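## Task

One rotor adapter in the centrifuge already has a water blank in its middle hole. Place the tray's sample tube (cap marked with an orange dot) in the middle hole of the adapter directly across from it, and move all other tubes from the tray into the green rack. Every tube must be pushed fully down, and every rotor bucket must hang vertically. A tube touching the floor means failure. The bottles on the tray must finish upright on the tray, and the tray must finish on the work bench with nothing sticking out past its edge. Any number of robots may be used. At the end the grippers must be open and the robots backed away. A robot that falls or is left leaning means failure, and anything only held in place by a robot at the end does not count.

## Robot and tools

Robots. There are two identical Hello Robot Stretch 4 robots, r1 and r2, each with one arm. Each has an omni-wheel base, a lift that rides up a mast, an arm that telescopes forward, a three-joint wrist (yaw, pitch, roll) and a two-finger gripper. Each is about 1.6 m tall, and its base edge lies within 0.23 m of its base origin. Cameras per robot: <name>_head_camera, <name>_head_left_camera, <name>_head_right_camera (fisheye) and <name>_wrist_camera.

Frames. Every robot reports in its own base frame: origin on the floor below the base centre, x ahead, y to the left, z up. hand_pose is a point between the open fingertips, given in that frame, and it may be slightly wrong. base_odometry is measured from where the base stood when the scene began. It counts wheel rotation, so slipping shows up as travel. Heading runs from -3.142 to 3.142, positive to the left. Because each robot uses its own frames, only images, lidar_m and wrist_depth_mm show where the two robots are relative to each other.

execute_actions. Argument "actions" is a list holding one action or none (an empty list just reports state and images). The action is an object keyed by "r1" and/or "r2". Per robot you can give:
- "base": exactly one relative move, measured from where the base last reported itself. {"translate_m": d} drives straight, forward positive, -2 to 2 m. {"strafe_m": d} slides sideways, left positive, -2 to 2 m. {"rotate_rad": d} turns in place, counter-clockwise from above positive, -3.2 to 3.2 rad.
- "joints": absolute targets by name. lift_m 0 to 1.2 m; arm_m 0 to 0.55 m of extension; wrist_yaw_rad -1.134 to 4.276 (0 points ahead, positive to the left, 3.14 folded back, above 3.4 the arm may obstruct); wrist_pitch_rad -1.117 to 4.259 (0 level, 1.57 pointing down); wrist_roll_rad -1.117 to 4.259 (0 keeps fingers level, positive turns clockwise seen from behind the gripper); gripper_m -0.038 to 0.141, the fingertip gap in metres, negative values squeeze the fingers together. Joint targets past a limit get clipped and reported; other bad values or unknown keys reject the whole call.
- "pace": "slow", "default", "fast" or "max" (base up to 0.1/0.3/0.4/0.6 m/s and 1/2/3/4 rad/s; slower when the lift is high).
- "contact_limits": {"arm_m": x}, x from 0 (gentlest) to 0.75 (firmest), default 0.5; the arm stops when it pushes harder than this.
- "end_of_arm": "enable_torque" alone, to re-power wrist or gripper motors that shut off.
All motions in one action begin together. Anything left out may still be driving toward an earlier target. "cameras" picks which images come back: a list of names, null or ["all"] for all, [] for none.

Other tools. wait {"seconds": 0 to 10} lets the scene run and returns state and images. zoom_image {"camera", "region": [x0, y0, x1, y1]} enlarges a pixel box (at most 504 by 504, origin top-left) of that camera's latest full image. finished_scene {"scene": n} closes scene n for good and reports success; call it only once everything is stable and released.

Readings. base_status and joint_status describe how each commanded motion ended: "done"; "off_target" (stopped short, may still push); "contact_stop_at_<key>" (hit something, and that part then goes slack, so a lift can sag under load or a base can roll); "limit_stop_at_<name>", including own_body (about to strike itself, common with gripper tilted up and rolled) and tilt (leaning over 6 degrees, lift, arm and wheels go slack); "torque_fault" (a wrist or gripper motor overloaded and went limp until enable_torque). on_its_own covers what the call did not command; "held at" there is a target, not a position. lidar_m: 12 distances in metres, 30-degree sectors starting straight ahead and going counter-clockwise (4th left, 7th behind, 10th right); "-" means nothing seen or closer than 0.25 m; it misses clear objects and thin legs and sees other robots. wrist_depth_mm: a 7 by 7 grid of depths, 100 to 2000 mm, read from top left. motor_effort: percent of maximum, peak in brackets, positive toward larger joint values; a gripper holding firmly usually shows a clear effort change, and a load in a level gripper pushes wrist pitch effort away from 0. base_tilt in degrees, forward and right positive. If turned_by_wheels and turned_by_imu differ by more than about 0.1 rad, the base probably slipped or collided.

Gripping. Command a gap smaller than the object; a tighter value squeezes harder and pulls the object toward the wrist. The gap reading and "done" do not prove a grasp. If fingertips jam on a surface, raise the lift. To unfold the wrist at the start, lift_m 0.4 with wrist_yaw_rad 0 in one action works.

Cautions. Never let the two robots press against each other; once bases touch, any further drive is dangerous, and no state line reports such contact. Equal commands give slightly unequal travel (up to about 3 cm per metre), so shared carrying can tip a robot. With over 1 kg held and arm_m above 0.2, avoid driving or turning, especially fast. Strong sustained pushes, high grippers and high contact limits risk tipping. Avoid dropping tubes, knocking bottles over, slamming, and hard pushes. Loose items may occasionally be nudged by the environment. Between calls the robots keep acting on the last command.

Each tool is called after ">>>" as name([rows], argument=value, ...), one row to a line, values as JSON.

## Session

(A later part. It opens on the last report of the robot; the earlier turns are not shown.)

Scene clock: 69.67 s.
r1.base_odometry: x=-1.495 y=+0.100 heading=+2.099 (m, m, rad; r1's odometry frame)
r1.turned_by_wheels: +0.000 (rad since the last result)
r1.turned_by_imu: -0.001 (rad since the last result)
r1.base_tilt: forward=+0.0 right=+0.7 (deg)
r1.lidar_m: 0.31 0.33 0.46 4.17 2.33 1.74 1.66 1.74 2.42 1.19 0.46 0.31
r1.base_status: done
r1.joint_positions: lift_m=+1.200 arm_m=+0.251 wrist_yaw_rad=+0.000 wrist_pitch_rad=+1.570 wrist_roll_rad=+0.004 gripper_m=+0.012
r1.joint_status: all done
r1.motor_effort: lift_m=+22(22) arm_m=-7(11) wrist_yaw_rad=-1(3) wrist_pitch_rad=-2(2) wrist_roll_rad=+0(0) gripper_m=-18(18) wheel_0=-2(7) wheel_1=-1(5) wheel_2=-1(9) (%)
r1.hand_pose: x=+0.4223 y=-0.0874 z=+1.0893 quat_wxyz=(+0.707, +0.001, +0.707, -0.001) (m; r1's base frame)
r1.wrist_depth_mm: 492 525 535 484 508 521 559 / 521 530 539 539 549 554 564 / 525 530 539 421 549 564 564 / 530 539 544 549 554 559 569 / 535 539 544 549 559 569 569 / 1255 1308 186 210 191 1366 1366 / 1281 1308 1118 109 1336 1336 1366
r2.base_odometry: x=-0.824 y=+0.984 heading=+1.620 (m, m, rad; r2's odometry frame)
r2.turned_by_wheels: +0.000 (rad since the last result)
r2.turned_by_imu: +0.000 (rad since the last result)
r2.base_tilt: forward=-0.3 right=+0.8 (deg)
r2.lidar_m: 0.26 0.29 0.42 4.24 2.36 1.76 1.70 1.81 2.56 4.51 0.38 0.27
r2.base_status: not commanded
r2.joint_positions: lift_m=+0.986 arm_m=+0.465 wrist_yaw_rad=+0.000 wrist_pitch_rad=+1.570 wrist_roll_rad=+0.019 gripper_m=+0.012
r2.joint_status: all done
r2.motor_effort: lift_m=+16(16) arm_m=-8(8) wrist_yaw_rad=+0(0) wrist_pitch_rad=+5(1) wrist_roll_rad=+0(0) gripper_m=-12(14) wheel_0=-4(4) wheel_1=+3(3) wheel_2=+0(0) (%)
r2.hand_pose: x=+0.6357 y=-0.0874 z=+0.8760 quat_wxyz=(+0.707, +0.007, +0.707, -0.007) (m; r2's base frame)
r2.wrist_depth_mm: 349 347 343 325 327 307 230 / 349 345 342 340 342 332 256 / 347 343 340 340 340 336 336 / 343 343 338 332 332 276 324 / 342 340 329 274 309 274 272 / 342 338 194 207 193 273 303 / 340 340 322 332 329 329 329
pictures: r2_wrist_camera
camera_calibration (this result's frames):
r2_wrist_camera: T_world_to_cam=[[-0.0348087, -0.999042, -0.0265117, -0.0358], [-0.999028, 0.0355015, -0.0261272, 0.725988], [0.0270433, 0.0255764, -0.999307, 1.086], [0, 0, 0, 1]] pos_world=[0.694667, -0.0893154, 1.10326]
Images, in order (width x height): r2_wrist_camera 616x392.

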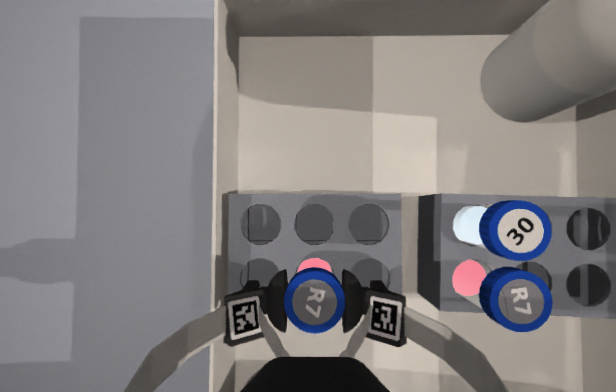

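>>> execute_actions([
  {"r1":{"base":{"strafe_m":-0.5},"pace":"fast"},"r2":{"joints":{"lift_m":1.125},"pace":"fast"}},
], cameras=[])

>>> execute_actions([
  {"r1":{"base":{"strafe_m":-0.89},"pace":"fast"},"r2":{"base":{"strafe_m":-0.595},"joints":{"arm_m":0.47},"pace":"fast"}},
], cameras=["r1_wrist_camera","r2_wrist_camera","r1_head_right_camera"])

Scene clock: 76.23 s.
r1.base_odometry: x=-1.063 y=+0.352 heading=+2.099 (m, m, rad; r1's odometry frame)
r1.turned_by_wheels: +0.000 (rad since the last result)
r1.turned_by_imu: +0.000 (rad since the last result)
r1.base_tilt: forward=-0.1 right=+0.7 (deg)
r1.lidar_m: 0.31 0.33 0.45 4.67 2.33 1.74 1.67 1.76 2.45 1.18 0.46 0.33
r1.base_status: done
r1.joint_positions: lift_m=+1.200 arm_m=+0.251 wrist_yaw_rad=+0.000 wrist_pitch_rad=+1.570 wrist_roll_rad=+0.004 gripper_m=+0.012
r1.joint_status: not commanded
r1.motor_effort: lift_m=+21(22) arm_m=-7(7) wrist_yaw_rad=+2(0) wrist_pitch_rad=-2(2) wrist_roll_rad=+1(0) gripper_m=-17(17) wheel_0=+0(8) wheel_1=+2(8) wheel_2=+1(2) (%)
r1.hand_pose: x=+0.4223 y=-0.0874 z=+1.0894 quat_wxyz=(+0.707, +0.001, +0.707, -0.001) (m; r1's base frame)
r1.wrist_depth_mm: 462 521 539 539 549 554 768 / 521 530 539 549 549 559 768 / 525 530 544 544 549 564 778 / 530 530 544 549 559 569 768 / 539 539 549 549 564 569 788 / 1281 1308 186 209 191 1366 1397 / 1308 1308 1098 109 1336 1336 1397
r2.base_odometry: x=-0.824 y=+0.984 heading=+1.620 (m, m, rad; r2's odometry frame)
r2.turned_by_wheels: +0.000 (rad since the last result)
r2.turned_by_imu: +0.000 (rad since the last result)
r2.base_tilt: forward=-0.2 right=+0.7 (deg)
r2.lidar_m: 0.25 0.27 0.41 4.24 2.35 1.78 1.72 1.81 2.54 4.52 0.39 0.26
r2.base_status: not commanded
r2.joint_positions: lift_m=+1.125 arm_m=+0.465 wrist_yaw_rad=+0.000 wrist_pitch_rad=+1.570 wrist_roll_rad=+0.019 gripper_m=+0.012
r2.joint_status: all done
r2.motor_effort: lift_m=+22(23) arm_m=-9(9) wrist_yaw_rad=-1(1) wrist_pitch_rad=+1(3) wrist_roll_rad=+0(1) gripper_m=-13(14) wheel_0=-4(4) wheel_1=+3(3) wheel_2=+0(0) (%)
r2.hand_pose: x=+0.6357 y=-0.0874 z=+1.0145 quat_wxyz=(+0.707, +0.007, +0.707, -0.007) (m; r2's base frame)
r2.wrist_depth_mm: 488 492 488 492 480 484 480 / 488 492 488 480 473 342 477 / 488 484 484 480 477 421 473 / 484 484 480 480 473 449 469 / 484 480 477 415 413 413 473 / 480 477 195 207 193 469 469 / 484 473 473 351 469 424 469
pictures: none
No camera images: the call's "cameras" was empty. Leave "cameras" out to get every camera's image.

Scene clock: 80.53 s.
r1.base_odometry: x=-0.294 y=+0.801 heading=+2.100 (m, m, rad; r1's odometry frame)
r1.turned_by_wheels: +0.000 (rad since the last result)
r1.turned_by_imu: +0.001 (rad since the last result)
r1.base_tilt: forward=+0.0 right=+0.7 (deg)
r1.lidar_m: 0.28 0.31 0.50 1.28 2.37 1.75 1.67 1.77 2.46 3.19 0.41 0.31
r1.base_status: done
r1.joint_positions: lift_m=+1.200 arm_m=+0.251 wrist_yaw_rad=+0.000 wrist_pitch_rad=+1.570 wrist_roll_rad=+0.004 gripper_m=+0.012
r1.joint_status: not commanded
r1.motor_effort: lift_m=+21(21) arm_m=-8(7) wrist_yaw_rad=+0(1) wrist_pitch_rad=-1(1) wrist_roll_rad=+1(1) gripper_m=-17(19) wheel_0=+1(13) wheel_1=+2(9) wheel_2=+0(0) (%)
r1.hand_pose: x=+0.4223 y=-0.0874 z=+1.0894 quat_wxyz=(+0.707, +0.001, +0.707, -0.001) (m; r1's base frame)
r1.wrist_depth_mm: 1229 484 554 559 569 1308 1308 / 1229 500 554 554 559 1308 1366 / 1281 488 559 564 569 1336 1336 / 1281 496 559 627 512 1336 1336 / 1255 500 500 504 512 1366 1366 / 1308 1281 186 210 191 1336 1366 / 1281 1281 1098 109 1336 1366 1397
r2.base_odometry: x=-0.230 y=+1.013 heading=+1.620 (m, m, rad; r2's odometry frame)
r2.turned_by_wheels: +0.000 (rad since the last result)
r2.turned_by_imu: -0.001 (rad since the last result)
r2.base_tilt: forward=-0.3 right=+0.9 (deg)
r2.lidar_m: 0.25 0.27 0.37 1.16 2.41 1.79 1.75 1.86 2.61 3.92 0.34 0.25
r2.base_status: done
r2.joint_positions: lift_m=+1.125 arm_m=+0.468 wrist_yaw_rad=+0.000 wrist_pitch_rad=+1.570 wrist_roll_rad=+0.019 gripper_m=+0.012
r2.joint_status: all done
r2.motor_effort: lift_m=+21(22) arm_m=+9(8) wrist_yaw_rad=+0(0) wrist_pitch_rad=+3(1) wrist_roll_rad=+0(0) gripper_m=-13(15) wheel_0=+1(12) wheel_1=-1(9) wheel_2=+0(1) (%)
r2.hand_pose: x=+0.6396 y=-0.0874 z=+1.0146 quat_wxyz=(+0.707, +0.007, +0.707, -0.007) (m; r2's base frame)
r2.wrist_depth_mm: 496 492 492 480 480 484 1229 / 492 492 488 484 480 484 1255 / 484 477 484 480 477 480 1255 / 488 484 484 477 473 484 1229 / 480 480 477 413 477 473 1229 / 484 480 195 207 192 473 1229 / 480 477 473 473 473 466 1205
pictures: r1_head_right_camera, r1_wrist_camera, r2_wrist_camera
camera_calibration (this result's frames):
r1_wrist_camera: T_world_to_cam=[[-0.020083, -0.999049, 0.0387036, -0.122112], [-0.999576, 0.0208805, 0.0203144, 0.455826], [-0.0211033, -0.0382792, -0.999044, 1.32284], [0, 0, 0, 1]] pos_world=[0.481096, -0.080876, 1.31705]
r2_wrist_camera: T_world_to_cam=[[-0.0348702, -0.99904, -0.026511, -0.0319505], [-0.999026, 0.0355625, -0.0261068, 0.733511], [0.0270245, 0.0255748, -0.999308, 1.22439], [0, 0, 0, 1]] pos_world=[0.698594, -0.089319, 1.24185]
Images, in order (width x height): r1_head_right_camera 420x672, r1_wrist_camera 616x392, r2_wrist_camera 616x392.

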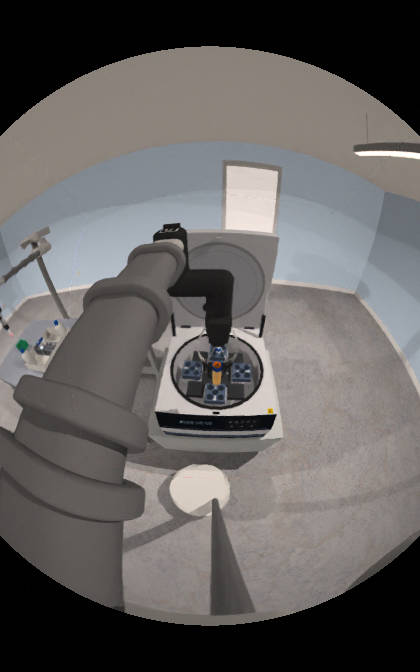

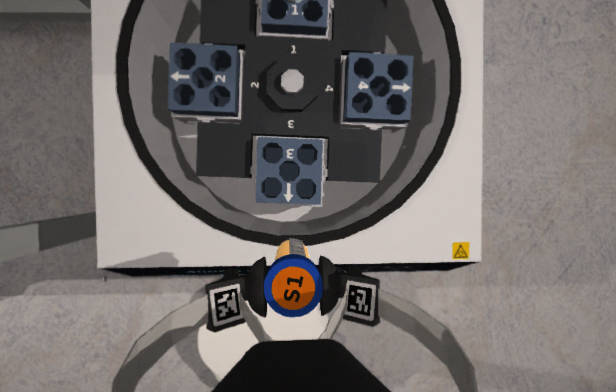

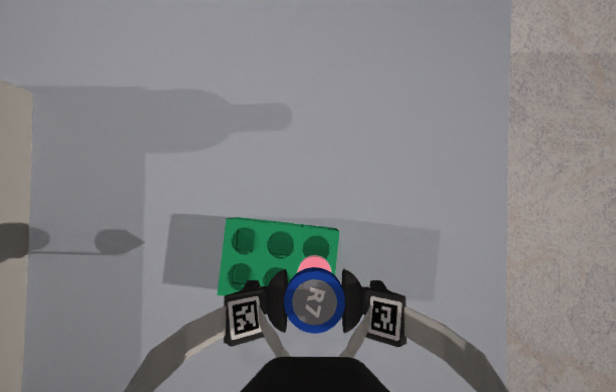

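>>> execute_actions([
  {"r1":{"joints":{"arm_m":0.333,"lift_m":1.0},"pace":"fast"},"r2":{"joints":{"arm_m":0.482,"lift_m":1.05}}},
], cameras=["r1_wrist_camera","r2_wrist_camera"])

>>> zoom_image(camera="r1_wrist_camera", region=[200, 180, 400, 330])

>>> zoom_image(camera="r2_wrist_camera", region=[180, 200, 380, 350])

Scene clock: 89.03 s.
r1.base_odometry: x=-0.294 y=+0.801 heading=+2.100 (m, m, rad; r1's odometry frame)
r1.turned_by_wheels: +0.000 (rad since the last result)
r1.turned_by_imu: -0.001 (rad since the last result)
r1.base_tilt: forward=+0.0 right=+0.8 (deg)
r1.lidar_m: 0.28 0.30 0.51 1.26 2.36 1.74 1.69 1.76 2.45 3.20 0.44 0.30
r1.base_status: not commanded
r1.joint_positions: lift_m=+1.000 arm_m=+0.332 wrist_yaw_rad=+0.000 wrist_pitch_rad=+1.570 wrist_roll_rad=+0.004 gripper_m=+0.012
r1.joint_status: all done
r1.motor_effort: lift_m=+13(18) arm_m=+7(8) wrist_yaw_rad=+0(1) wrist_pitch_rad=+0(1) wrist_roll_rad=+0(1) gripper_m=-18(17) wheel_0=+1(2) wheel_1=+2(2) wheel_2=+0(0) (%)
r1.hand_pose: x=+0.5028 y=-0.0874 z=+0.8900 quat_wxyz=(+0.707, +0.001, +0.707, -0.001) (m; r1's base frame)
r1.wrist_depth_mm: 303 370 355 362 368 384 312 / 315 332 362 345 366 368 315 / 315 347 362 347 351 370 317 / 296 397 362 370 373 387 317 / 297 364 366 342 375 343 319 / 297 303 186 210 191 317 320 / 300 303 307 109 317 322 324
r2.base_odometry: x=-0.230 y=+1.013 heading=+1.620 (m, m, rad; r2's odometry frame)
r2.turned_by_wheels: +0.000 (rad since the last result)
r2.turned_by_imu: +0.000 (rad since the last result)
r2.base_tilt: forward=-0.4 right=+0.8 (deg)
r2.lidar_m: 0.25 0.26 0.39 1.15 2.41 1.81 1.75 1.82 2.63 3.91 0.37 0.25
r2.base_status: not commanded
r2.joint_positions: lift_m=+1.050 arm_m=+0.480 wrist_yaw_rad=+0.000 wrist_pitch_rad=+1.570 wrist_roll_rad=+0.019 gripper_m=+0.012
r2.joint_status: all done
r2.motor_effort: lift_m=+16(19) arm_m=+9(9) wrist_yaw_rad=+0(0) wrist_pitch_rad=+1(4) wrist_roll_rad=+0(0) gripper_m=-11(13) wheel_0=+1(1) wheel_1=-1(1) wheel_2=+0(0) (%)
r2.hand_pose: x=+0.6515 y=-0.0874 z=+0.9400 quat_wxyz=(+0.707, +0.007, +0.707, -0.007) (m; r2's base frame)
r2.wrist_depth_mm: 415 415 410 410 413 407 1205 / 415 413 410 410 407 402 1182 / 410 410 410 407 404 402 1182 / 407 407 404 402 404 402 1138 / 404 404 399 373 399 399 1160 / 407 402 195 207 193 397 1160 / 402 399 399 340 397 394 1138
pictures: r1_wrist_camera, r2_wrist_camera
camera_calibration (this result's frames):
r1_wrist_camera: T_world_to_cam=[[-0.0198634, -0.999053, 0.0386997, -0.112887], [-0.999584, 0.0206534, 0.0201204, 0.540462], [-0.0209007, -0.038284, -0.999048, 1.12528], [0, 0, 0, 1]] pos_world=[0.561514, -0.0808626, 1.11771]
r2_wrist_camera: T_world_to_cam=[[-0.0348855, -0.99904, -0.0265091, -0.0335033], [-0.999027, 0.0355764, -0.0260542, 0.74346], [0.0269722, 0.0255744, -0.999309, 1.14955], [0, 0, 0, 1]] pos_world=[0.710562, -0.0893198, 1.16724]
Images, in order (width x height): r1_wrist_camera 616x392, r2_wrist_camera 616x392.

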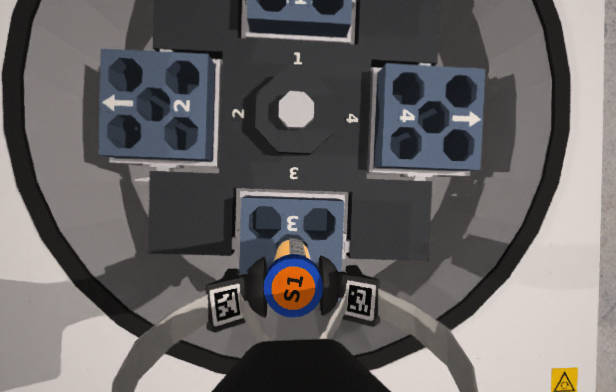

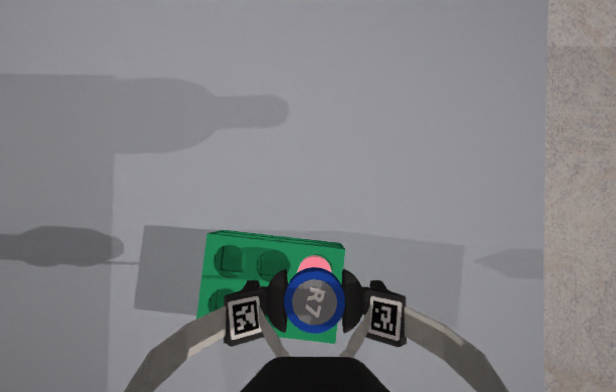

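Region (200, 180, 400, 330) of r1_wrist_camera's 616x392 image, scaled by 2.520; it fills the top 378 rows of this view, and the rest is white.

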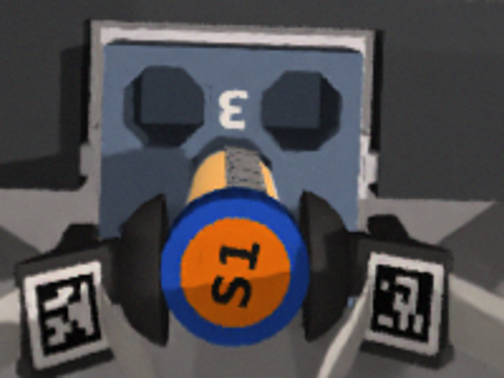

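Region (180, 200, 380, 350) of r2_wrist_camera's 616x392 image, scaled by 2.520; it fills the top 378 rows of this view, and the rest is white.

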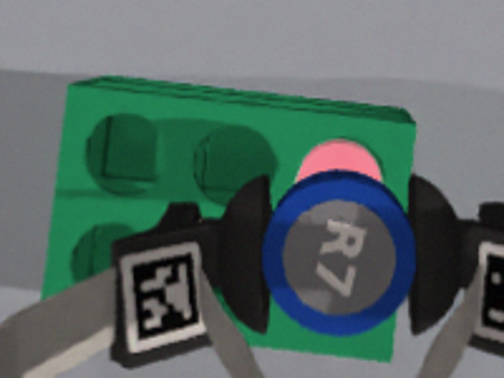

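>>> execute_actions([
  {"r1":{"joints":{"lift_m":0.94},"pace":"slow"},"r2":{"base":{"strafe_m":-0.002},"joints":{"arm_m":0.476,"lift_m":0.988},"pace":"slow"}},
], cameras=["r1_wrist_camera","r2_wrist_camera","r1_head_right_camera"])

>>> zoom_image(camera="r1_head_right_camera", region=[160, 320, 280, 420])

Scene clock: 93.63 s.
r1.base_odometry: x=-0.294 y=+0.801 heading=+2.100 (m, m, rad; r1's odometry frame)
r1.turned_by_wheels: +0.000 (rad since the last result)
r1.turned_by_imu: -0.001 (rad since the last result)
r1.base_tilt: forward=+0.0 right=+0.7 (deg)
r1.lidar_m: 0.29 0.31 0.51 1.27 2.36 1.75 1.70 1.78 2.47 3.19 0.42 0.31
r1.base_status: not commanded
r1.joint_positions: lift_m=+0.940 arm_m=+0.332 wrist_yaw_rad=+0.000 wrist_pitch_rad=+1.570 wrist_roll_rad=+0.004 gripper_m=+0.012
r1.joint_status: all done
r1.motor_effort: lift_m=+13(13) arm_m=+8(8) wrist_yaw_rad=+1(1) wrist_pitch_rad=-1(0) wrist_roll_rad=+0(1) gripper_m=-16(17) wheel_0=+1(1) wheel_1=+2(2) wheel_2=+1(0) (%)
r1.hand_pose: x=+0.5028 y=-0.0874 z=+0.8301 quat_wxyz=(+0.707, +0.001, +0.707, -0.001) (m; r1's base frame)
r1.wrist_depth_mm: 287 296 301 304 306 334 294 / 286 274 301 283 306 287 304 / 291 287 303 304 309 287 303 / 296 304 306 309 314 355 289 / 266 314 306 282 315 325 263 / 240 293 186 210 191 283 258 / 241 241 293 109 276 253 260
r2.base_odometry: x=-0.228 y=+1.013 heading=+1.620 (m, m, rad; r2's odometry frame)
r2.turned_by_wheels: +0.000 (rad since the last result)
r2.turned_by_imu: +0.000 (rad since the last result)
r2.base_tilt: forward=-0.3 right=+0.8 (deg)
r2.lidar_m: 0.25 0.27 0.38 1.18 2.43 1.80 1.74 1.86 2.57 3.90 0.34 0.25
r2.base_status: done
r2.joint_positions: lift_m=+0.988 arm_m=+0.478 wrist_yaw_rad=+0.000 wrist_pitch_rad=+1.570 wrist_roll_rad=+0.019 gripper_m=+0.012
r2.joint_status: all done
r2.motor_effort: lift_m=+15(14) arm_m=-8(10) wrist_yaw_rad=+0(0) wrist_pitch_rad=+2(2) wrist_roll_rad=+0(0) gripper_m=-13(13) wheel_0=+0(4) wheel_1=-1(7) wheel_2=+0(1) (%)
r2.hand_pose: x=+0.6486 y=-0.0874 z=+0.8780 quat_wxyz=(+0.707, +0.007, +0.707, -0.007) (m; r2's base frame)
r2.wrist_depth_mm: 351 351 347 347 345 342 345 / 351 349 349 345 343 342 343 / 347 347 345 343 343 340 342 / 345 343 345 342 340 338 336 / 345 345 310 296 338 338 338 / 342 342 194 207 192 336 336 / 342 340 338 277 336 332 334
pictures: r1_head_right_camera, r1_wrist_camera, r2_wrist_camera
camera_calibration (this result's frames):
r1_wrist_camera: T_world_to_cam=[[-0.0198633, -0.999053, 0.0386998, -0.110568], [-0.999584, 0.0206534, 0.0201233, 0.541666], [-0.0209035, -0.038284, -0.999048, 1.0654], [0, 0, 0, 1]] pos_world=[0.561515, -0.0808626, 1.05776]
r2_wrist_camera: T_world_to_cam=[[-0.0348881, -0.99904, -0.0265059, -0.0352486], [-0.99903, 0.0355765, -0.0259622, 0.738858], [0.0268803, 0.0255744, -0.999311, 1.08777], [0, 0, 0, 1]] pos_world=[0.707672, -0.0893198, 1.10527]
Images, in order (width x height): r1_head_right_camera 420x672, r1_wrist_camera 616x392, r2_wrist_camera 616x392.

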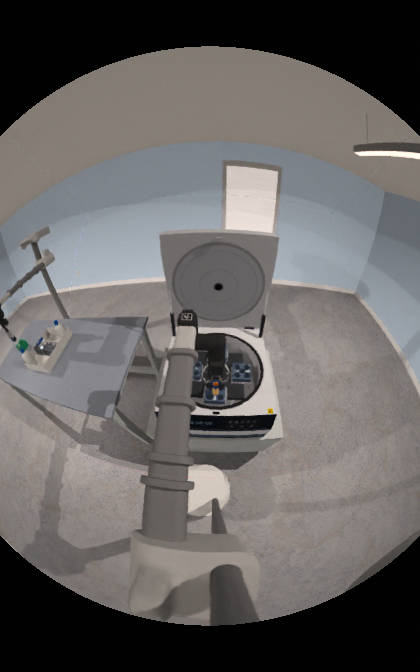

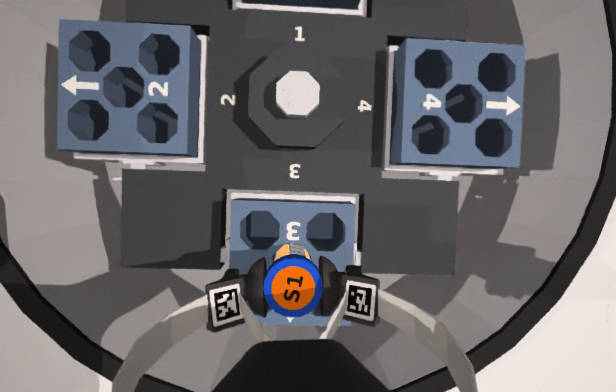

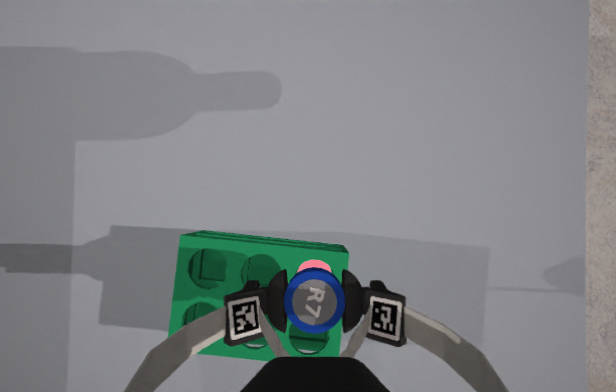

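Region (160, 320, 280, 420) of r1_head_right_camera's 420x672 image, scaled by 4.200, with more detail than that image has.

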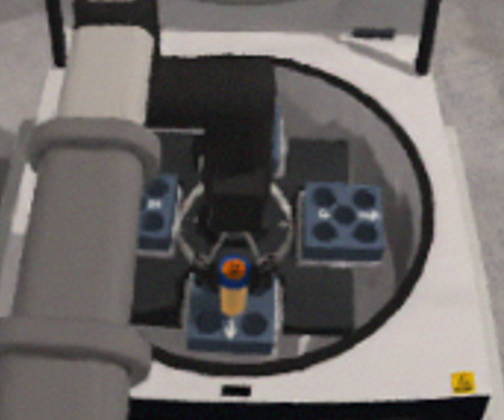

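>>> execute_actions([
  {"r1":{"joints":{"lift_m":0.912},"pace":"slow"},"r2":{"joints":{"lift_m":0.984,"gripper_m":0.05},"pace":"slow"}},
], cameras=["r1_wrist_camera","r2_wrist_camera"])

Scene clock: 97.90 s.
r1.base_odometry: x=-0.294 y=+0.801 heading=+2.100 (m, m, rad; r1's odometry frame)
r1.turned_by_wheels: +0.000 (rad since the last result)
r1.turned_by_imu: -0.001 (rad since the last result)
r1.base_tilt: forward=-0.1 right=+0.7 (deg)
r1.lidar_m: 0.29 0.30 0.52 1.28 2.39 1.77 1.67 1.78 2.46 3.19 0.42 0.31
r1.base_status: not commanded
r1.joint_positions: lift_m=+0.912 arm_m=+0.332 wrist_yaw_rad=+0.000 wrist_pitch_rad=+1.570 wrist_roll_rad=+0.004 gripper_m=+0.012
r1.joint_status: all done
r1.motor_effort: lift_m=+13(15) arm_m=+7(7) wrist_yaw_rad=+1(0) wrist_pitch_rad=+0(1) wrist_roll_rad=+0(0) gripper_m=-16(18) wheel_0=+1(1) wheel_1=+2(2) wheel_2=+0(0) (%)
r1.hand_pose: x=+0.5028 y=-0.0874 z=+0.8021 quat_wxyz=(+0.707, +0.001, +0.707, -0.001) (m; r1's base frame)
r1.wrist_depth_mm: 264 243 272 274 278 270 283 / 248 247 273 256 279 258 278 / 273 259 276 278 283 259 289 / 296 274 276 281 286 320 289 / 266 277 277 255 286 301 267 / 234 294 186 210 191 285 234 / 213 232 293 109 277 224 230
r2.base_odometry: x=-0.228 y=+1.013 heading=+1.620 (m, m, rad; r2's odometry frame)
r2.turned_by_wheels: +0.000 (rad since the last result)
r2.turned_by_imu: +0.000 (rad since the last result)
r2.base_tilt: forward=-0.3 right=+0.8 (deg)
r2.lidar_m: 0.25 0.28 0.38 1.19 2.41 1.80 1.74 1.84 2.60 3.93 0.37 0.25
r2.base_status: not commanded
r2.joint_positions: lift_m=+0.984 arm_m=+0.478 wrist_yaw_rad=+0.000 wrist_pitch_rad=+1.570 wrist_roll_rad=+0.019 gripper_m=+0.050
r2.joint_status: all done
r2.motor_effort: lift_m=+16(14) arm_m=-9(9) wrist_yaw_rad=+1(0) wrist_pitch_rad=+1(0) wrist_roll_rad=+0(0) gripper_m=-5(12) wheel_0=+0(1) wheel_1=-1(1) wheel_2=+0(0) (%)
r2.hand_pose: x=+0.6486 y=-0.0874 z=+0.8740 quat_wxyz=(+0.707, +0.007, +0.707, -0.007) (m; r2's base frame)
r2.wrist_depth_mm: 345 343 347 342 343 342 338 / 345 345 342 343 338 340 338 / 345 342 342 340 336 338 336 / 340 340 342 338 336 336 334 / 342 340 307 306 336 334 332 / 336 338 213 215 198 332 332 / 336 334 332 148 330 329 330
pictures: r1_wrist_camera, r2_wrist_camera
camera_calibration (this result's frames):
r1_wrist_camera: T_world_to_cam=[[-0.0198611, -0.999053, 0.0387011, -0.109487], [-0.999583, 0.0206537, 0.0201876, 0.542159], [-0.0209678, -0.038284, -0.999047, 1.03747], [0, 0, 0, 1]] pos_world=[0.561512, -0.0808626, 1.02977]
r2_wrist_camera: T_world_to_cam=[[-0.034888, -0.99904, -0.0265059, -0.0353548], [-0.99903, 0.0355765, -0.0259621, 0.738753], [0.0268802, 0.0255744, -0.999311, 1.08377], [0, 0, 0, 1]] pos_world=[0.707671, -0.0893198, 1.10126]
Images, in order (width x height): r1_wrist_camera 616x392, r2_wrist_camera 616x392.

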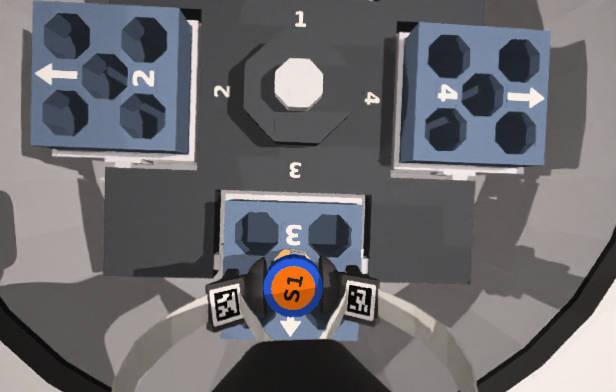

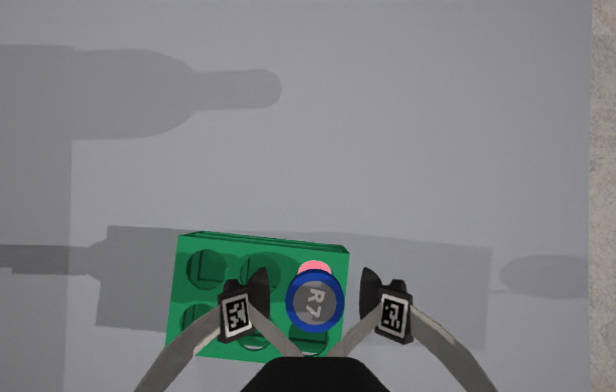

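>>> execute_actions([
  {"r1":{"joints":{"gripper_m":0.046},"pace":"slow"},"r2":{"joints":{"lift_m":1.04},"pace":"fast"}},
], cameras=["r1_wrist_camera"])

Scene clock: 100.90 s.
r1.base_odometry: x=-0.294 y=+0.801 heading=+2.100 (m, m, rad; r1's odometry frame)
r1.turned_by_wheels: +0.000 (rad since the last result)
r1.turned_by_imu: -0.001 (rad since the last result)
r1.base_tilt: forward=+0.0 right=+0.7 (deg)
r1.lidar_m: 0.29 0.30 0.53 1.28 2.35 1.75 1.69 1.78 2.45 3.19 0.42 0.31
r1.base_status: not commanded
r1.joint_positions: lift_m=+0.912 arm_m=+0.332 wrist_yaw_rad=+0.000 wrist_pitch_rad=+1.570 wrist_roll_rad=+0.004 gripper_m=+0.046
r1.joint_status: all done
r1.motor_effort: lift_m=+13(13) arm_m=+7(7) wrist_yaw_rad=+1(1) wrist_pitch_rad=-1(2) wrist_roll_rad=+1(0) gripper_m=-5(18) wheel_0=+1(1) wheel_1=+2(2) wheel_2=+0(0) (%)
r1.hand_pose: x=+0.5028 y=-0.0874 z=+0.8021 quat_wxyz=(+0.707, +0.001, +0.707, -0.001) (m; r1's base frame)
r1.wrist_depth_mm: 264 244 272 276 279 278 285 / 248 246 274 256 281 258 278 / 273 256 276 278 282 263 289 / 297 274 278 279 285 320 289 / 266 277 278 256 286 303 267 / 233 298 197 255 198 287 233 / 213 231 294 109 276 229 230
r2.base_odometry: x=-0.228 y=+1.013 heading=+1.620 (m, m, rad; r2's odometry frame)
r2.turned_by_wheels: +0.000 (rad since the last result)
r2.turned_by_imu: +0.000 (rad since the last result)
r2.base_tilt: forward=-0.3 right=+0.7 (deg)
r2.lidar_m: 0.25 0.27 0.36 1.17 2.42 1.81 1.75 1.85 2.59 3.90 0.35 0.25
r2.base_status: not commanded
r2.joint_positions: lift_m=+1.040 arm_m=+0.478 wrist_yaw_rad=+0.000 wrist_pitch_rad=+1.570 wrist_roll_rad=+0.019 gripper_m=+0.050
r2.joint_status: all done
r2.motor_effort: lift_m=+22(23) arm_m=-9(9) wrist_yaw_rad=+0(0) wrist_pitch_rad=+1(1) wrist_roll_rad=+0(0) gripper_m=-5(4) wheel_0=+1(1) wheel_1=-1(1) wheel_2=+0(0) (%)
r2.hand_pose: x=+0.6486 y=-0.0874 z=+0.9295 quat_wxyz=(+0.707, +0.007, +0.707, -0.007) (m; r2's base frame)
r2.wrist_depth_mm: 404 402 402 397 399 397 1160 / 402 399 399 394 397 394 1182 / 402 399 399 394 394 394 1138 / 402 397 392 394 389 389 1160 / 394 392 389 362 389 387 1138 / 394 394 213 332 198 387 1160 / 392 394 389 149 387 384 1138
pictures: r1_wrist_camera
camera_calibration (this result's frames):
r1_wrist_camera: T_world_to_cam=[[-0.019861, -0.999053, 0.0387011, -0.109487], [-0.999583, 0.0206536, 0.0201875, 0.54216], [-0.0209677, -0.038284, -0.999047, 1.03747], [0, 0, 0, 1]] pos_world=[0.561512, -0.0808626, 1.02977]
Images, in order (width x height): r1_wrist_camera 616x392.

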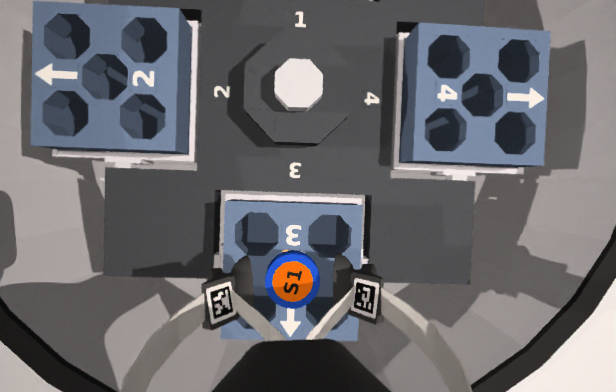

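>>> execute_actions([
  {"r1":{"joints":{"lift_m":1.1},"pace":"fast"},"r2":{"base":{"strafe_m":0.479},"joints":{"arm_m":0.463},"pace":"fast"}},
], cameras=["r1_wrist_camera","r2_wrist_camera","r1_head_right_camera"])

>>> zoom_image(camera="r1_head_right_camera", region=[160, 320, 280, 420])

Scene clock: 106.57 s.
r1.base_odometry: x=-0.294 y=+0.801 heading=+2.100 (m, m, rad; r1's odometry frame)
r1.turned_by_wheels: +0.000 (rad since the last result)
r1.turned_by_imu: -0.001 (rad since the last result)
r1.base_tilt: forward=+0.0 right=+0.6 (deg)
r1.lidar_m: 0.30 0.31 0.51 1.28 2.37 1.76 1.69 1.77 2.46 3.20 0.40 0.29
r1.base_status: not commanded
r1.joint_positions: lift_m=+1.100 arm_m=+0.332 wrist_yaw_rad=+0.000 wrist_pitch_rad=+1.570 wrist_roll_rad=+0.004 gripper_m=+0.046
r1.joint_status: all done
r1.motor_effort: lift_m=+21(23) arm_m=+7(7) wrist_yaw_rad=-2(1) wrist_pitch_rad=-1(0) wrist_roll_rad=-2(0) gripper_m=-4(5) wheel_0=+1(1) wheel_1=+2(2) wheel_2=+0(0) (%)
r1.hand_pose: x=+0.5028 y=-0.0874 z=+0.9894 quat_wxyz=(+0.707, +0.001, +0.707, -0.001) (m; r1's base frame)
r1.wrist_depth_mm: 387 421 455 433 469 410 1229 / 1160 442 459 462 469 413 1229 / 1160 433 466 445 445 424 1255 / 1182 455 466 469 473 421 1281 / 741 399 484 445 473 418 1255 / 699 402 196 413 198 421 1281 / 1182 402 407 109 1255 1255 1281
r2.base_odometry: x=-0.706 y=+0.989 heading=+1.620 (m, m, rad; r2's odometry frame)
r2.turned_by_wheels: +0.000 (rad since the last result)
r2.turned_by_imu: +0.000 (rad since the last result)
r2.base_tilt: forward=-0.3 right=+0.8 (deg)
r2.lidar_m: 0.25 0.28 0.39 4.36 2.38 1.79 1.71 1.81 2.56 4.40 0.38 0.27
r2.base_status: done
r2.joint_positions: lift_m=+1.040 arm_m=+0.465 wrist_yaw_rad=+0.000 wrist_pitch_rad=+1.570 wrist_roll_rad=+0.019 gripper_m=+0.050
r2.joint_status: all done
r2.motor_effort: lift_m=+21(22) arm_m=-8(8) wrist_yaw_rad=+0(0) wrist_pitch_rad=+1(3) wrist_roll_rad=+0(0) gripper_m=-2(0) wheel_0=-2(13) wheel_1=+2(9) wheel_2=+0(0) (%)
r2.hand_pose: x=+0.6356 y=-0.0874 z=+0.9296 quat_wxyz=(+0.707, +0.007, +0.707, -0.007) (m; r2's base frame)
r2.wrist_depth_mm: 407 368 370 368 249 397 397 / 402 389 399 397 259 394 394 / 402 389 394 392 389 394 392 / 399 362 394 392 389 389 387 / 397 332 332 330 353 387 387 / 397 366 213 389 199 389 387 / 394 325 387 149 384 384 382
pictures: r1_head_right_camera, r1_wrist_camera, r2_wrist_camera
camera_calibration (this result's frames):
r1_wrist_camera: T_world_to_cam=[[-0.019861, -0.999053, 0.0387011, -0.116734], [-0.999583, 0.0206536, 0.0201875, 0.538383], [-0.0209677, -0.038284, -0.999047, 1.22455], [0, 0, 0, 1]] pos_world=[0.561516, -0.0808626, 1.21704]
r2_wrist_camera: T_world_to_cam=[[-0.0349038, -0.999039, -0.0265106, -0.0343207], [-0.999025, 0.0355958, -0.0260972, 0.727335], [0.0270157, 0.0255739, -0.999308, 1.13957], [0, 0, 0, 1]] pos_world=[0.694642, -0.089321, 1.15685]
Images, in order (width x height): r1_head_right_camera 420x672, r1_wrist_camera 616x392, r2_wrist_camera 616x392.

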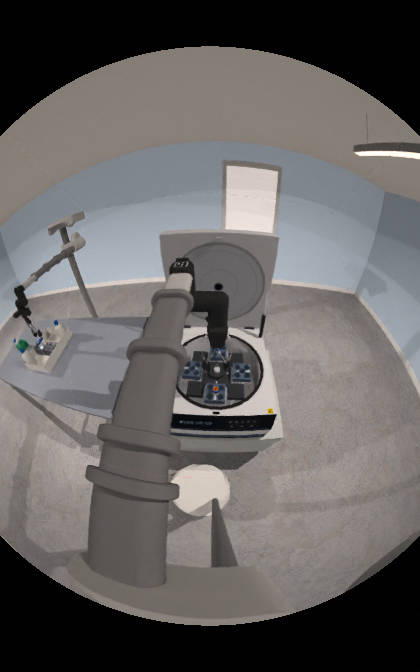

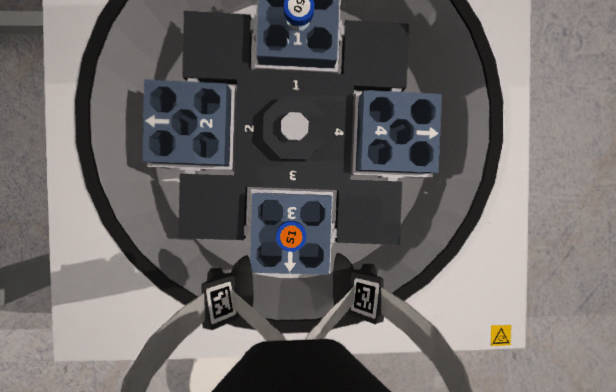

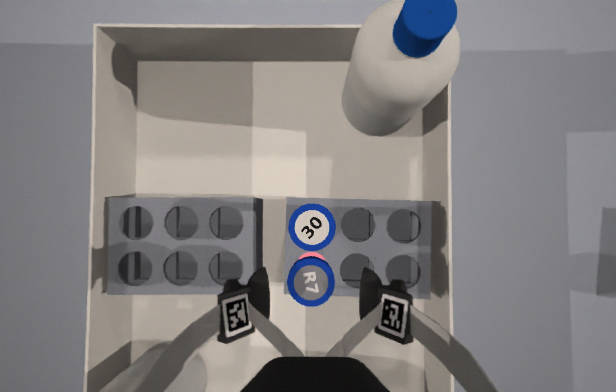

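Region (160, 320, 280, 420) of r1_head_right_camera's 420x672 image, scaled by 4.200, with more detail than that image has.

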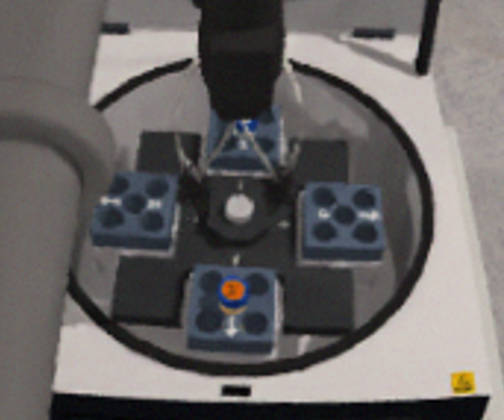

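>>> execute_actions([
  {"r1":{"base":{"strafe_m":0.35},"joints":{"arm_m":0.28},"pace":"fast"},"r2":{"base":{"strafe_m":0.003},"joints":{"lift_m":0.986}}},
], cameras=["r2_wrist_camera"])

>>> execute_actions([
  {"r1":{"base":{"strafe_m":0.35},"pace":"fast"},"r2":{"joints":{"gripper_m":0.012}}},
], cameras=["r2_wrist_camera"])

Scene clock: 111.50 s.
r1.base_odometry: x=-0.597 y=+0.624 heading=+2.099 (m, m, rad; r1's odometry frame)
r1.turned_by_wheels: +0.000 (rad since the last result)
r1.turned_by_imu: -0.002 (rad since the last result)
r1.base_tilt: forward=+0.0 right=+0.8 (deg)
r1.lidar_m: 0.31 0.33 0.46 1.33 2.35 1.75 1.68 1.78 2.45 3.55 0.44 0.31
r1.base_status: done
r1.joint_positions: lift_m=+1.100 arm_m=+0.281 wrist_yaw_rad=+0.000 wrist_pitch_rad=+1.570 wrist_roll_rad=+0.004 gripper_m=+0.046
r1.joint_status: all done
r1.motor_effort: lift_m=+21(22) arm_m=-7(8) wrist_yaw_rad=-1(1) wrist_pitch_rad=-1(2) wrist_roll_rad=+1(1) gripper_m=-5(6) wheel_0=+0(12) wheel_1=-1(8) wheel_2=+0(0) (%)
r1.hand_pose: x=+0.4524 y=-0.0874 z=+0.9894 quat_wxyz=(+0.707, +0.001, +0.707, -0.001) (m; r1's base frame)
r1.wrist_depth_mm: 430 430 1182 654 404 473 477 / 430 436 1205 661 404 462 459 / 433 439 1182 654 410 480 480 / 433 445 1182 668 413 484 455 / 436 442 1160 668 415 418 500 / 442 445 196 1008 198 1255 1281 / 1160 1182 1008 109 1255 1255 1308
r2.base_odometry: x=-0.709 y=+0.989 heading=+1.620 (m, m, rad; r2's odometry frame)
r2.turned_by_wheels: +0.000 (rad since the last result)
r2.turned_by_imu: +0.000 (rad since the last result)
r2.base_tilt: forward=-0.2 right=+0.8 (deg)
r2.lidar_m: 0.25 0.28 0.39 4.35 2.33 1.79 1.73 1.81 2.57 4.40 0.35 0.27
r2.base_status: done
r2.joint_positions: lift_m=+0.986 arm_m=+0.465 wrist_yaw_rad=+0.000 wrist_pitch_rad=+1.570 wrist_roll_rad=+0.019 gripper_m=+0.050
r2.joint_status: all done
r2.motor_effort: lift_m=+16(17) arm_m=-8(9) wrist_yaw_rad=+0(0) wrist_pitch_rad=+2(2) wrist_roll_rad=+0(0) gripper_m=-3(4) wheel_0=-1(12) wheel_1=+0(9) wheel_2=+0(0) (%)
r2.hand_pose: x=+0.6356 y=-0.0874 z=+0.8760 quat_wxyz=(+0.707, +0.007, +0.707, -0.007) (m; r2's base frame)
r2.wrist_depth_mm: 351 329 325 324 202 200 343 / 345 342 340 343 249 338 340 / 347 343 342 338 338 336 338 / 343 310 332 338 338 336 336 / 342 303 279 274 304 298 334 / 303 309 213 214 198 298 336 / 303 336 334 148 329 298 332
pictures: r2_wrist_camera
camera_calibration (this result's frames):
r2_wrist_camera: T_world_to_cam=[[-0.0349037, -0.999039, -0.0265106, -0.0357415], [-0.999025, 0.0355958, -0.0260973, 0.725933], [0.0270159, 0.0255739, -0.999308, 1.08602], [0, 0, 0, 1]] pos_world=[0.694639, -0.089321, 1.10326]
Images, in order (width x height): r2_wrist_camera 616x392.

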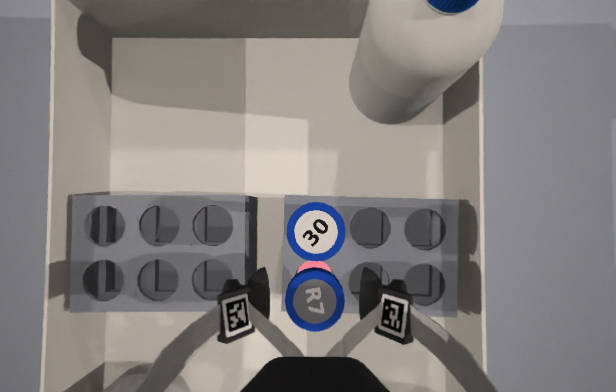

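Scene clock: 113.87 s.
r1.base_odometry: x=-0.899 y=+0.448 heading=+2.099 (m, m, rad; r1's odometry frame)
r1.turned_by_wheels: +0.000 (rad since the last result)
r1.turned_by_imu: -0.001 (rad since the last result)
r1.base_tilt: forward=+0.0 right=+0.7 (deg)
r1.lidar_m: 0.29 0.33 0.46 4.86 2.32 1.74 1.67 1.76 2.45 1.15 0.50 0.31
r1.base_status: done
r1.joint_positions: lift_m=+1.100 arm_m=+0.281 wrist_yaw_rad=+0.000 wrist_pitch_rad=+1.570 wrist_roll_rad=+0.004 gripper_m=+0.046
r1.joint_status: not commanded
r1.motor_effort: lift_m=+21(21) arm_m=-7(8) wrist_yaw_rad=-2(1) wrist_pitch_rad=+0(1) wrist_roll_rad=+0(1) gripper_m=-5(5) wheel_0=-1(6) wheel_1=-2(9) wheel_2=+0(1) (%)
r1.hand_pose: x=+0.4524 y=-0.0874 z=+0.9894 quat_wxyz=(+0.707, +0.001, +0.707, -0.001) (m; r1's base frame)
r1.wrist_depth_mm: 430 433 439 445 449 676 564 / 433 436 439 445 452 668 574 / 433 442 442 449 455 676 574 / 433 439 445 452 455 683 569 / 436 442 449 455 459 683 574 / 439 439 196 455 199 1229 1281 / 1182 1205 1008 109 1255 1255 1281
r2.base_odometry: x=-0.709 y=+0.989 heading=+1.620 (m, m, rad; r2's odometry frame)
r2.turned_by_wheels: +0.000 (rad since the last result)
r2.turned_by_imu: +0.000 (rad since the last result)
r2.base_tilt: forward=-0.3 right=+0.8 (deg)
r2.lidar_m: 0.25 0.28 0.39 4.35 2.35 1.78 1.72 1.81 2.54 4.41 0.36 0.26
r2.base_status: not commanded
r2.joint_positions: lift_m=+0.986 arm_m=+0.465 wrist_yaw_rad=+0.000 wrist_pitch_rad=+1.570 wrist_roll_rad=+0.019 gripper_m=+0.012
r2.joint_status: all done
r2.motor_effort: lift_m=+16(16) arm_m=-8(8) wrist_yaw_rad=+1(1) wrist_pitch_rad=+2(3) wrist_roll_rad=+0(0) gripper_m=-12(15) wheel_0=-1(1) wheel_1=+0(0) wheel_2=+0(0) (%)
r2.hand_pose: x=+0.6356 y=-0.0874 z=+0.8760 quat_wxyz=(+0.707, +0.007, +0.707, -0.007) (m; r2's base frame)
r2.wrist_depth_mm: 347 325 327 322 204 200 342 / 347 343 343 340 250 342 338 / 345 343 340 340 338 338 338 / 345 310 334 336 336 336 338 / 343 303 277 276 304 298 334 / 303 310 195 206 192 298 334 / 303 320 334 330 330 300 330
pictures: r2_wrist_camera
camera_calibration (this result's frames):
r2_wrist_camera: T_world_to_cam=[[-0.034904, -0.999039, -0.0265106, -0.0357413], [-0.999025, 0.035596, -0.026097, 0.725933], [0.0270156, 0.0255739, -0.999308, 1.08602], [0, 0, 0, 1]] pos_world=[0.694638, -0.089321, 1.10326]
Images, in order (width x height): r2_wrist_camera 616x392.

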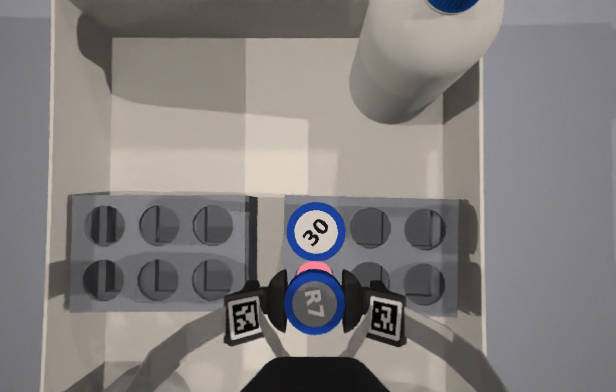

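>>> execute_actions([
  {"r1":{"base":{"strafe_m":0.2},"pace":"fast"},"r2":{"joints":{"lift_m":1.06},"pace":"fast"}},
], cameras=[])

>>> execute_actions([
  {"r1":{"base":{"strafe_m":0.41},"joints":{"arm_m":0.4},"pace":"fast"},"r2":{"base":{"strafe_m":-0.399},"joints":{"arm_m":0.443},"pace":"fast"}},
], cameras=["r1_wrist_camera","r2_wrist_camera"])

>>> zoom_image(camera="r2_wrist_camera", region=[260, 180, 460, 330])

Scene clock: 118.87 s.
r1.base_odometry: x=-1.072 y=+0.347 heading=+2.099 (m, m, rad; r1's odometry frame)
r1.turned_by_wheels: +0.000 (rad since the last result)
r1.turned_by_imu: -0.001 (rad since the last result)
r1.base_tilt: forward=+0.0 right=+0.7 (deg)
r1.lidar_m: 0.30 0.34 0.48 4.65 2.30 1.74 1.66 1.76 2.43 1.17 0.46 0.32
r1.base_status: done
r1.joint_positions: lift_m=+1.100 arm_m=+0.281 wrist_yaw_rad=+0.000 wrist_pitch_rad=+1.570 wrist_roll_rad=+0.004 gripper_m=+0.046
r1.joint_status: not commanded
r1.motor_effort: lift_m=+21(21) arm_m=-8(7) wrist_yaw_rad=-2(2) wrist_pitch_rad=-1(1) wrist_roll_rad=-1(0) gripper_m=-6(5) wheel_0=+2(11) wheel_1=-1(8) wheel_2=+0(1) (%)
r1.hand_pose: x=+0.4524 y=-0.0874 z=+0.9894 quat_wxyz=(+0.707, +0.001, +0.707, -0.001) (m; r1's base frame)
r1.wrist_depth_mm: 368 433 439 445 449 452 459 / 427 436 436 449 452 459 459 / 427 439 442 449 455 459 459 / 433 439 445 449 459 462 466 / 436 439 449 455 459 466 469 / 436 445 196 459 199 466 473 / 1205 1205 1008 109 1255 1255 1281
r2.base_odometry: x=-0.709 y=+0.989 heading=+1.620 (m, m, rad; r2's odometry frame)
r2.turned_by_wheels: +0.000 (rad since the last result)
r2.turned_by_imu: +0.000 (rad since the last result)
r2.base_tilt: forward=-0.3 right=+0.8 (deg)
r2.lidar_m: 0.25 0.29 0.41 4.35 2.33 1.78 1.72 1.81 2.54 4.41 0.37 0.25
r2.base_status: not commanded
r2.joint_positions: lift_m=+1.060 arm_m=+0.465 wrist_yaw_rad=+0.000 wrist_pitch_rad=+1.570 wrist_roll_rad=+0.019 gripper_m=+0.012
r2.joint_status: all done
r2.motor_effort: lift_m=+22(24) arm_m=-8(9) wrist_yaw_rad=+0(0) wrist_pitch_rad=+1(2) wrist_roll_rad=+0(1) gripper_m=-10(14) wheel_0=-1(0) wheel_1=+0(0) wheel_2=+0(0) (%)
r2.hand_pose: x=+0.6356 y=-0.0874 z=+0.9495 quat_wxyz=(+0.707, +0.007, +0.707, -0.007) (m; r2's base frame)
r2.wrist_depth_mm: 424 427 424 421 271 415 415 / 421 418 413 418 276 413 410 / 421 415 415 413 404 413 413 / 415 407 413 410 404 407 410 / 418 357 351 349 359 410 404 / 413 384 195 208 192 407 404 / 413 342 384 404 404 402 407
pictures: none
No camera images: the call's "cameras" was empty. Leave "cameras" out to get every camera's image.

Scene clock: 121.43 s.
r1.base_odometry: x=-1.426 y=+0.140 heading=+2.099 (m, m, rad; r1's odometry frame)
r1.turned_by_wheels: +0.000 (rad since the last result)
r1.turned_by_imu: -0.001 (rad since the last result)
r1.base_tilt: forward=+0.0 right=+0.7 (deg)
r1.lidar_m: 0.31 0.34 0.47 4.26 2.30 1.73 1.67 1.77 2.42 1.19 0.46 0.34
r1.base_status: done
r1.joint_positions: lift_m=+1.100 arm_m=+0.399 wrist_yaw_rad=+0.000 wrist_pitch_rad=+1.570 wrist_roll_rad=+0.004 gripper_m=+0.046
r1.joint_status: all done
r1.motor_effort: lift_m=+21(21) arm_m=+7(9) wrist_yaw_rad=+0(3) wrist_pitch_rad=-1(0) wrist_roll_rad=-1(3) gripper_m=-6(4) wheel_0=+0(7) wheel_1=+0(8) wheel_2=+0(0) (%)
r1.hand_pose: x=+0.5698 y=-0.0874 z=+0.9894 quat_wxyz=(+0.707, +0.001, +0.707, -0.001) (m; r1's base frame)
r1.wrist_depth_mm: 430 433 433 439 445 455 459 / 430 436 433 439 442 455 462 / 433 436 384 387 394 459 462 / 436 436 442 449 452 459 462 / 439 445 309 449 459 462 473 / 442 445 196 421 198 469 477 / 442 445 455 109 466 473 473
r2.base_odometry: x=-0.311 y=+1.009 heading=+1.620 (m, m, rad; r2's odometry frame)
r2.turned_by_wheels: +0.000 (rad since the last result)
r2.turned_by_imu: +0.000 (rad since the last result)
r2.base_tilt: forward=-0.3 right=+0.9 (deg)
r2.lidar_m: 0.25 0.27 0.39 1.49 2.40 1.80 1.73 1.86 2.59 3.98 0.35 0.26
r2.base_status: done
r2.joint_positions: lift_m=+1.060 arm_m=+0.445 wrist_yaw_rad=+0.000 wrist_pitch_rad=+1.570 wrist_roll_rad=+0.019 gripper_m=+0.012
r2.joint_status: all done
r2.motor_effort: lift_m=+21(22) arm_m=-9(8) wrist_yaw_rad=-1(0) wrist_pitch_rad=+1(4) wrist_roll_rad=+0(0) gripper_m=-13(14) wheel_0=+2(13) wheel_1=-1(11) wheel_2=+0(0) (%)
r2.hand_pose: x=+0.6156 y=-0.0874 z=+0.9496 quat_wxyz=(+0.707, +0.007, +0.707, -0.007) (m; r2's base frame)
r2.wrist_depth_mm: 427 421 421 421 418 418 415 / 397 421 421 418 415 413 413 / 397 421 418 415 413 415 407 / 394 415 415 413 415 407 407 / 397 413 415 349 353 407 407 / 397 413 194 208 193 404 404 / 399 413 407 404 404 407 402
pictures: r1_wrist_camera, r2_wrist_camera
camera_calibration (this result's frames):
r1_wrist_camera: T_world_to_cam=[[-0.0198099, -0.999055, 0.0386986, -0.115431], [-0.999586, 0.0205976, 0.0200645, 0.605529], [-0.0208427, -0.0382851, -0.999049, 1.22594], [0, 0, 0, 1]] pos_world=[0.628543, -0.0808593, 1.21709]
r2_wrist_camera: T_world_to_cam=[[-0.0349123, -0.999039, -0.0265108, -0.0344837], [-0.999025, 0.0356045, -0.0261017, 0.707863], [0.0270205, 0.0255737, -0.999308, 1.16009], [0, 0, 0, 1]] pos_world=[0.674623, -0.0893215, 1.17685]
Images, in order (width x height): r1_wrist_camera 616x392, r2_wrist_camera 616x392.

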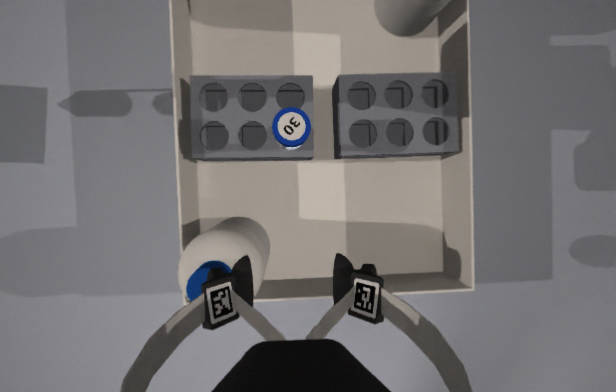

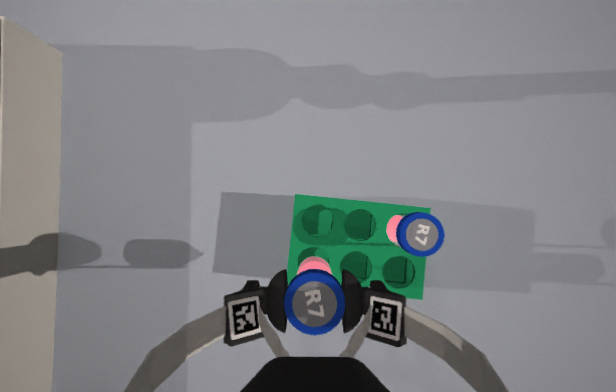

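Region (260, 180, 460, 330) of r2_wrist_camera's 616x392 image, scaled by 2.520; it fills the top 378 rows of this view, and the rest is white.

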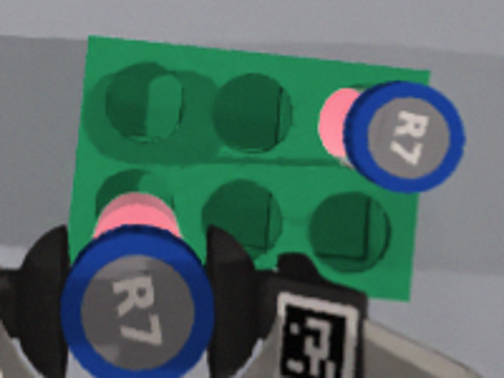

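>>> execute_actions([
  {"r1":{"joints":{"arm_m":0.51,"lift_m":1.075},"pace":"fast"},"r2":{"joints":{"arm_m":0.45,"lift_m":0.982},"pace":"slow"}},
], cameras=["r1_wrist_camera","r2_wrist_camera"])

Scene clock: 125.30 s.
r1.base_odometry: x=-1.426 y=+0.140 heading=+2.099 (m, m, rad; r1's odometry frame)
r1.turned_by_wheels: +0.000 (rad since the last result)
r1.turned_by_imu: -0.001 (rad since the last result)
r1.base_tilt: forward=+0.0 right=+0.7 (deg)
r1.lidar_m: 0.30 0.33 0.47 4.26 2.31 1.74 1.66 1.77 2.43 1.20 0.45 0.32
r1.base_status: not commanded
r1.joint_positions: lift_m=+1.075 arm_m=+0.509 wrist_yaw_rad=+0.000 wrist_pitch_rad=+1.570 wrist_roll_rad=+0.004 gripper_m=+0.046
r1.joint_status: all done
r1.motor_effort: lift_m=+13(20) arm_m=+7(13) wrist_yaw_rad=+0(0) wrist_pitch_rad=+0(2) wrist_roll_rad=+0(0) gripper_m=-4(4) wheel_0=+0(0) wheel_1=+0(0) wheel_2=+0(0) (%)
r1.hand_pose: x=+0.6798 y=-0.0874 z=+0.9651 quat_wxyz=(+0.707, +0.001, +0.707, -0.001) (m; r1's base frame)
r1.wrist_depth_mm: 404 404 399 410 413 282 433 / 407 410 413 418 370 303 436 / 410 413 418 424 424 430 439 / 413 415 379 418 373 433 442 / 413 418 364 368 424 415 442 / 413 421 196 427 199 436 449 / 415 424 329 109 433 402 449
r2.base_odometry: x=-0.311 y=+1.009 heading=+1.620 (m, m, rad; r2's odometry frame)
r2.turned_by_wheels: +0.000 (rad since the last result)
r2.turned_by_imu: +0.000 (rad since the last result)
r2.base_tilt: forward=-0.2 right=+0.7 (deg)
r2.lidar_m: 0.25 0.26 0.39 1.52 2.39 1.79 1.73 1.82 2.58 3.99 0.35 0.26
r2.base_status: not commanded
r2.joint_positions: lift_m=+0.982 arm_m=+0.448 wrist_yaw_rad=+0.000 wrist_pitch_rad=+1.570 wrist_roll_rad=+0.019 gripper_m=+0.012
r2.joint_status: all done
r2.motor_effort: lift_m=+16(19) arm_m=+9(9) wrist_yaw_rad=+0(0) wrist_pitch_rad=+0(1) wrist_roll_rad=+0(1) gripper_m=-14(11) wheel_0=+2(2) wheel_1=-1(1) wheel_2=+0(0) (%)
r2.hand_pose: x=+0.6195 y=-0.0874 z=+0.8720 quat_wxyz=(+0.707, +0.007, +0.707, -0.007) (m; r2's base frame)
r2.wrist_depth_mm: 347 345 342 342 340 340 338 / 342 343 340 340 338 338 334 / 342 338 338 338 336 334 334 / 340 338 340 334 332 334 334 / 336 338 336 281 274 212 329 / 338 334 195 208 193 330 327 / 336 332 334 332 330 329 329
pictures: r1_wrist_camera, r2_wrist_camera
camera_calibration (this result's frames):
r1_wrist_camera: T_world_to_cam=[[-0.0198335, -0.999054, 0.0386991, -0.112295], [-0.999586, 0.0206222, 0.0200886, 0.715926], [-0.0208677, -0.0382846, -0.999049, 1.20393], [0, 0, 0, 1]] pos_world=[0.738526, -0.0808608, 1.19275]
r2_wrist_camera: T_world_to_cam=[[-0.0349168, -0.999039, -0.0265046, -0.036408], [-0.99903, 0.0356042, -0.0259245, 0.709551], [0.0268432, 0.0255737, -0.999312, 1.08257], [0, 0, 0, 1]] pos_world=[0.678532, -0.0893215, 1.09926]
Images, in order (width x height): r1_wrist_camera 616x392, r2_wrist_camera 616x392.

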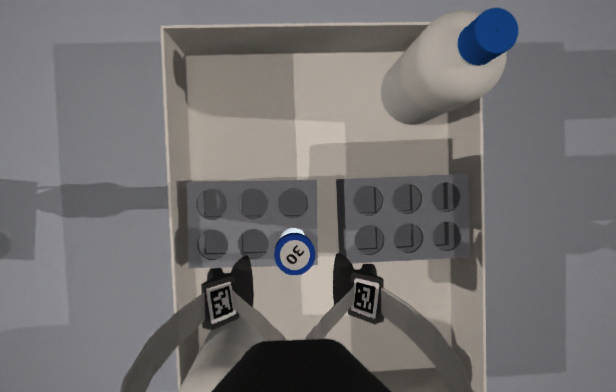

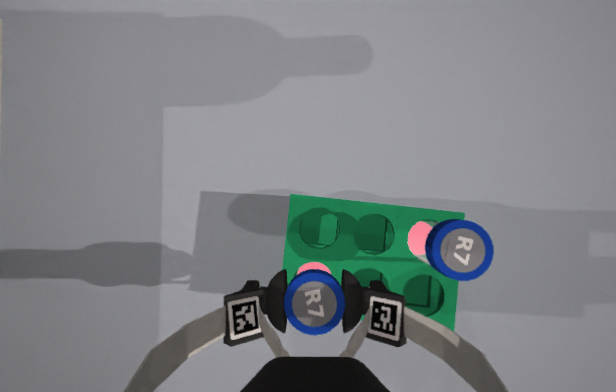

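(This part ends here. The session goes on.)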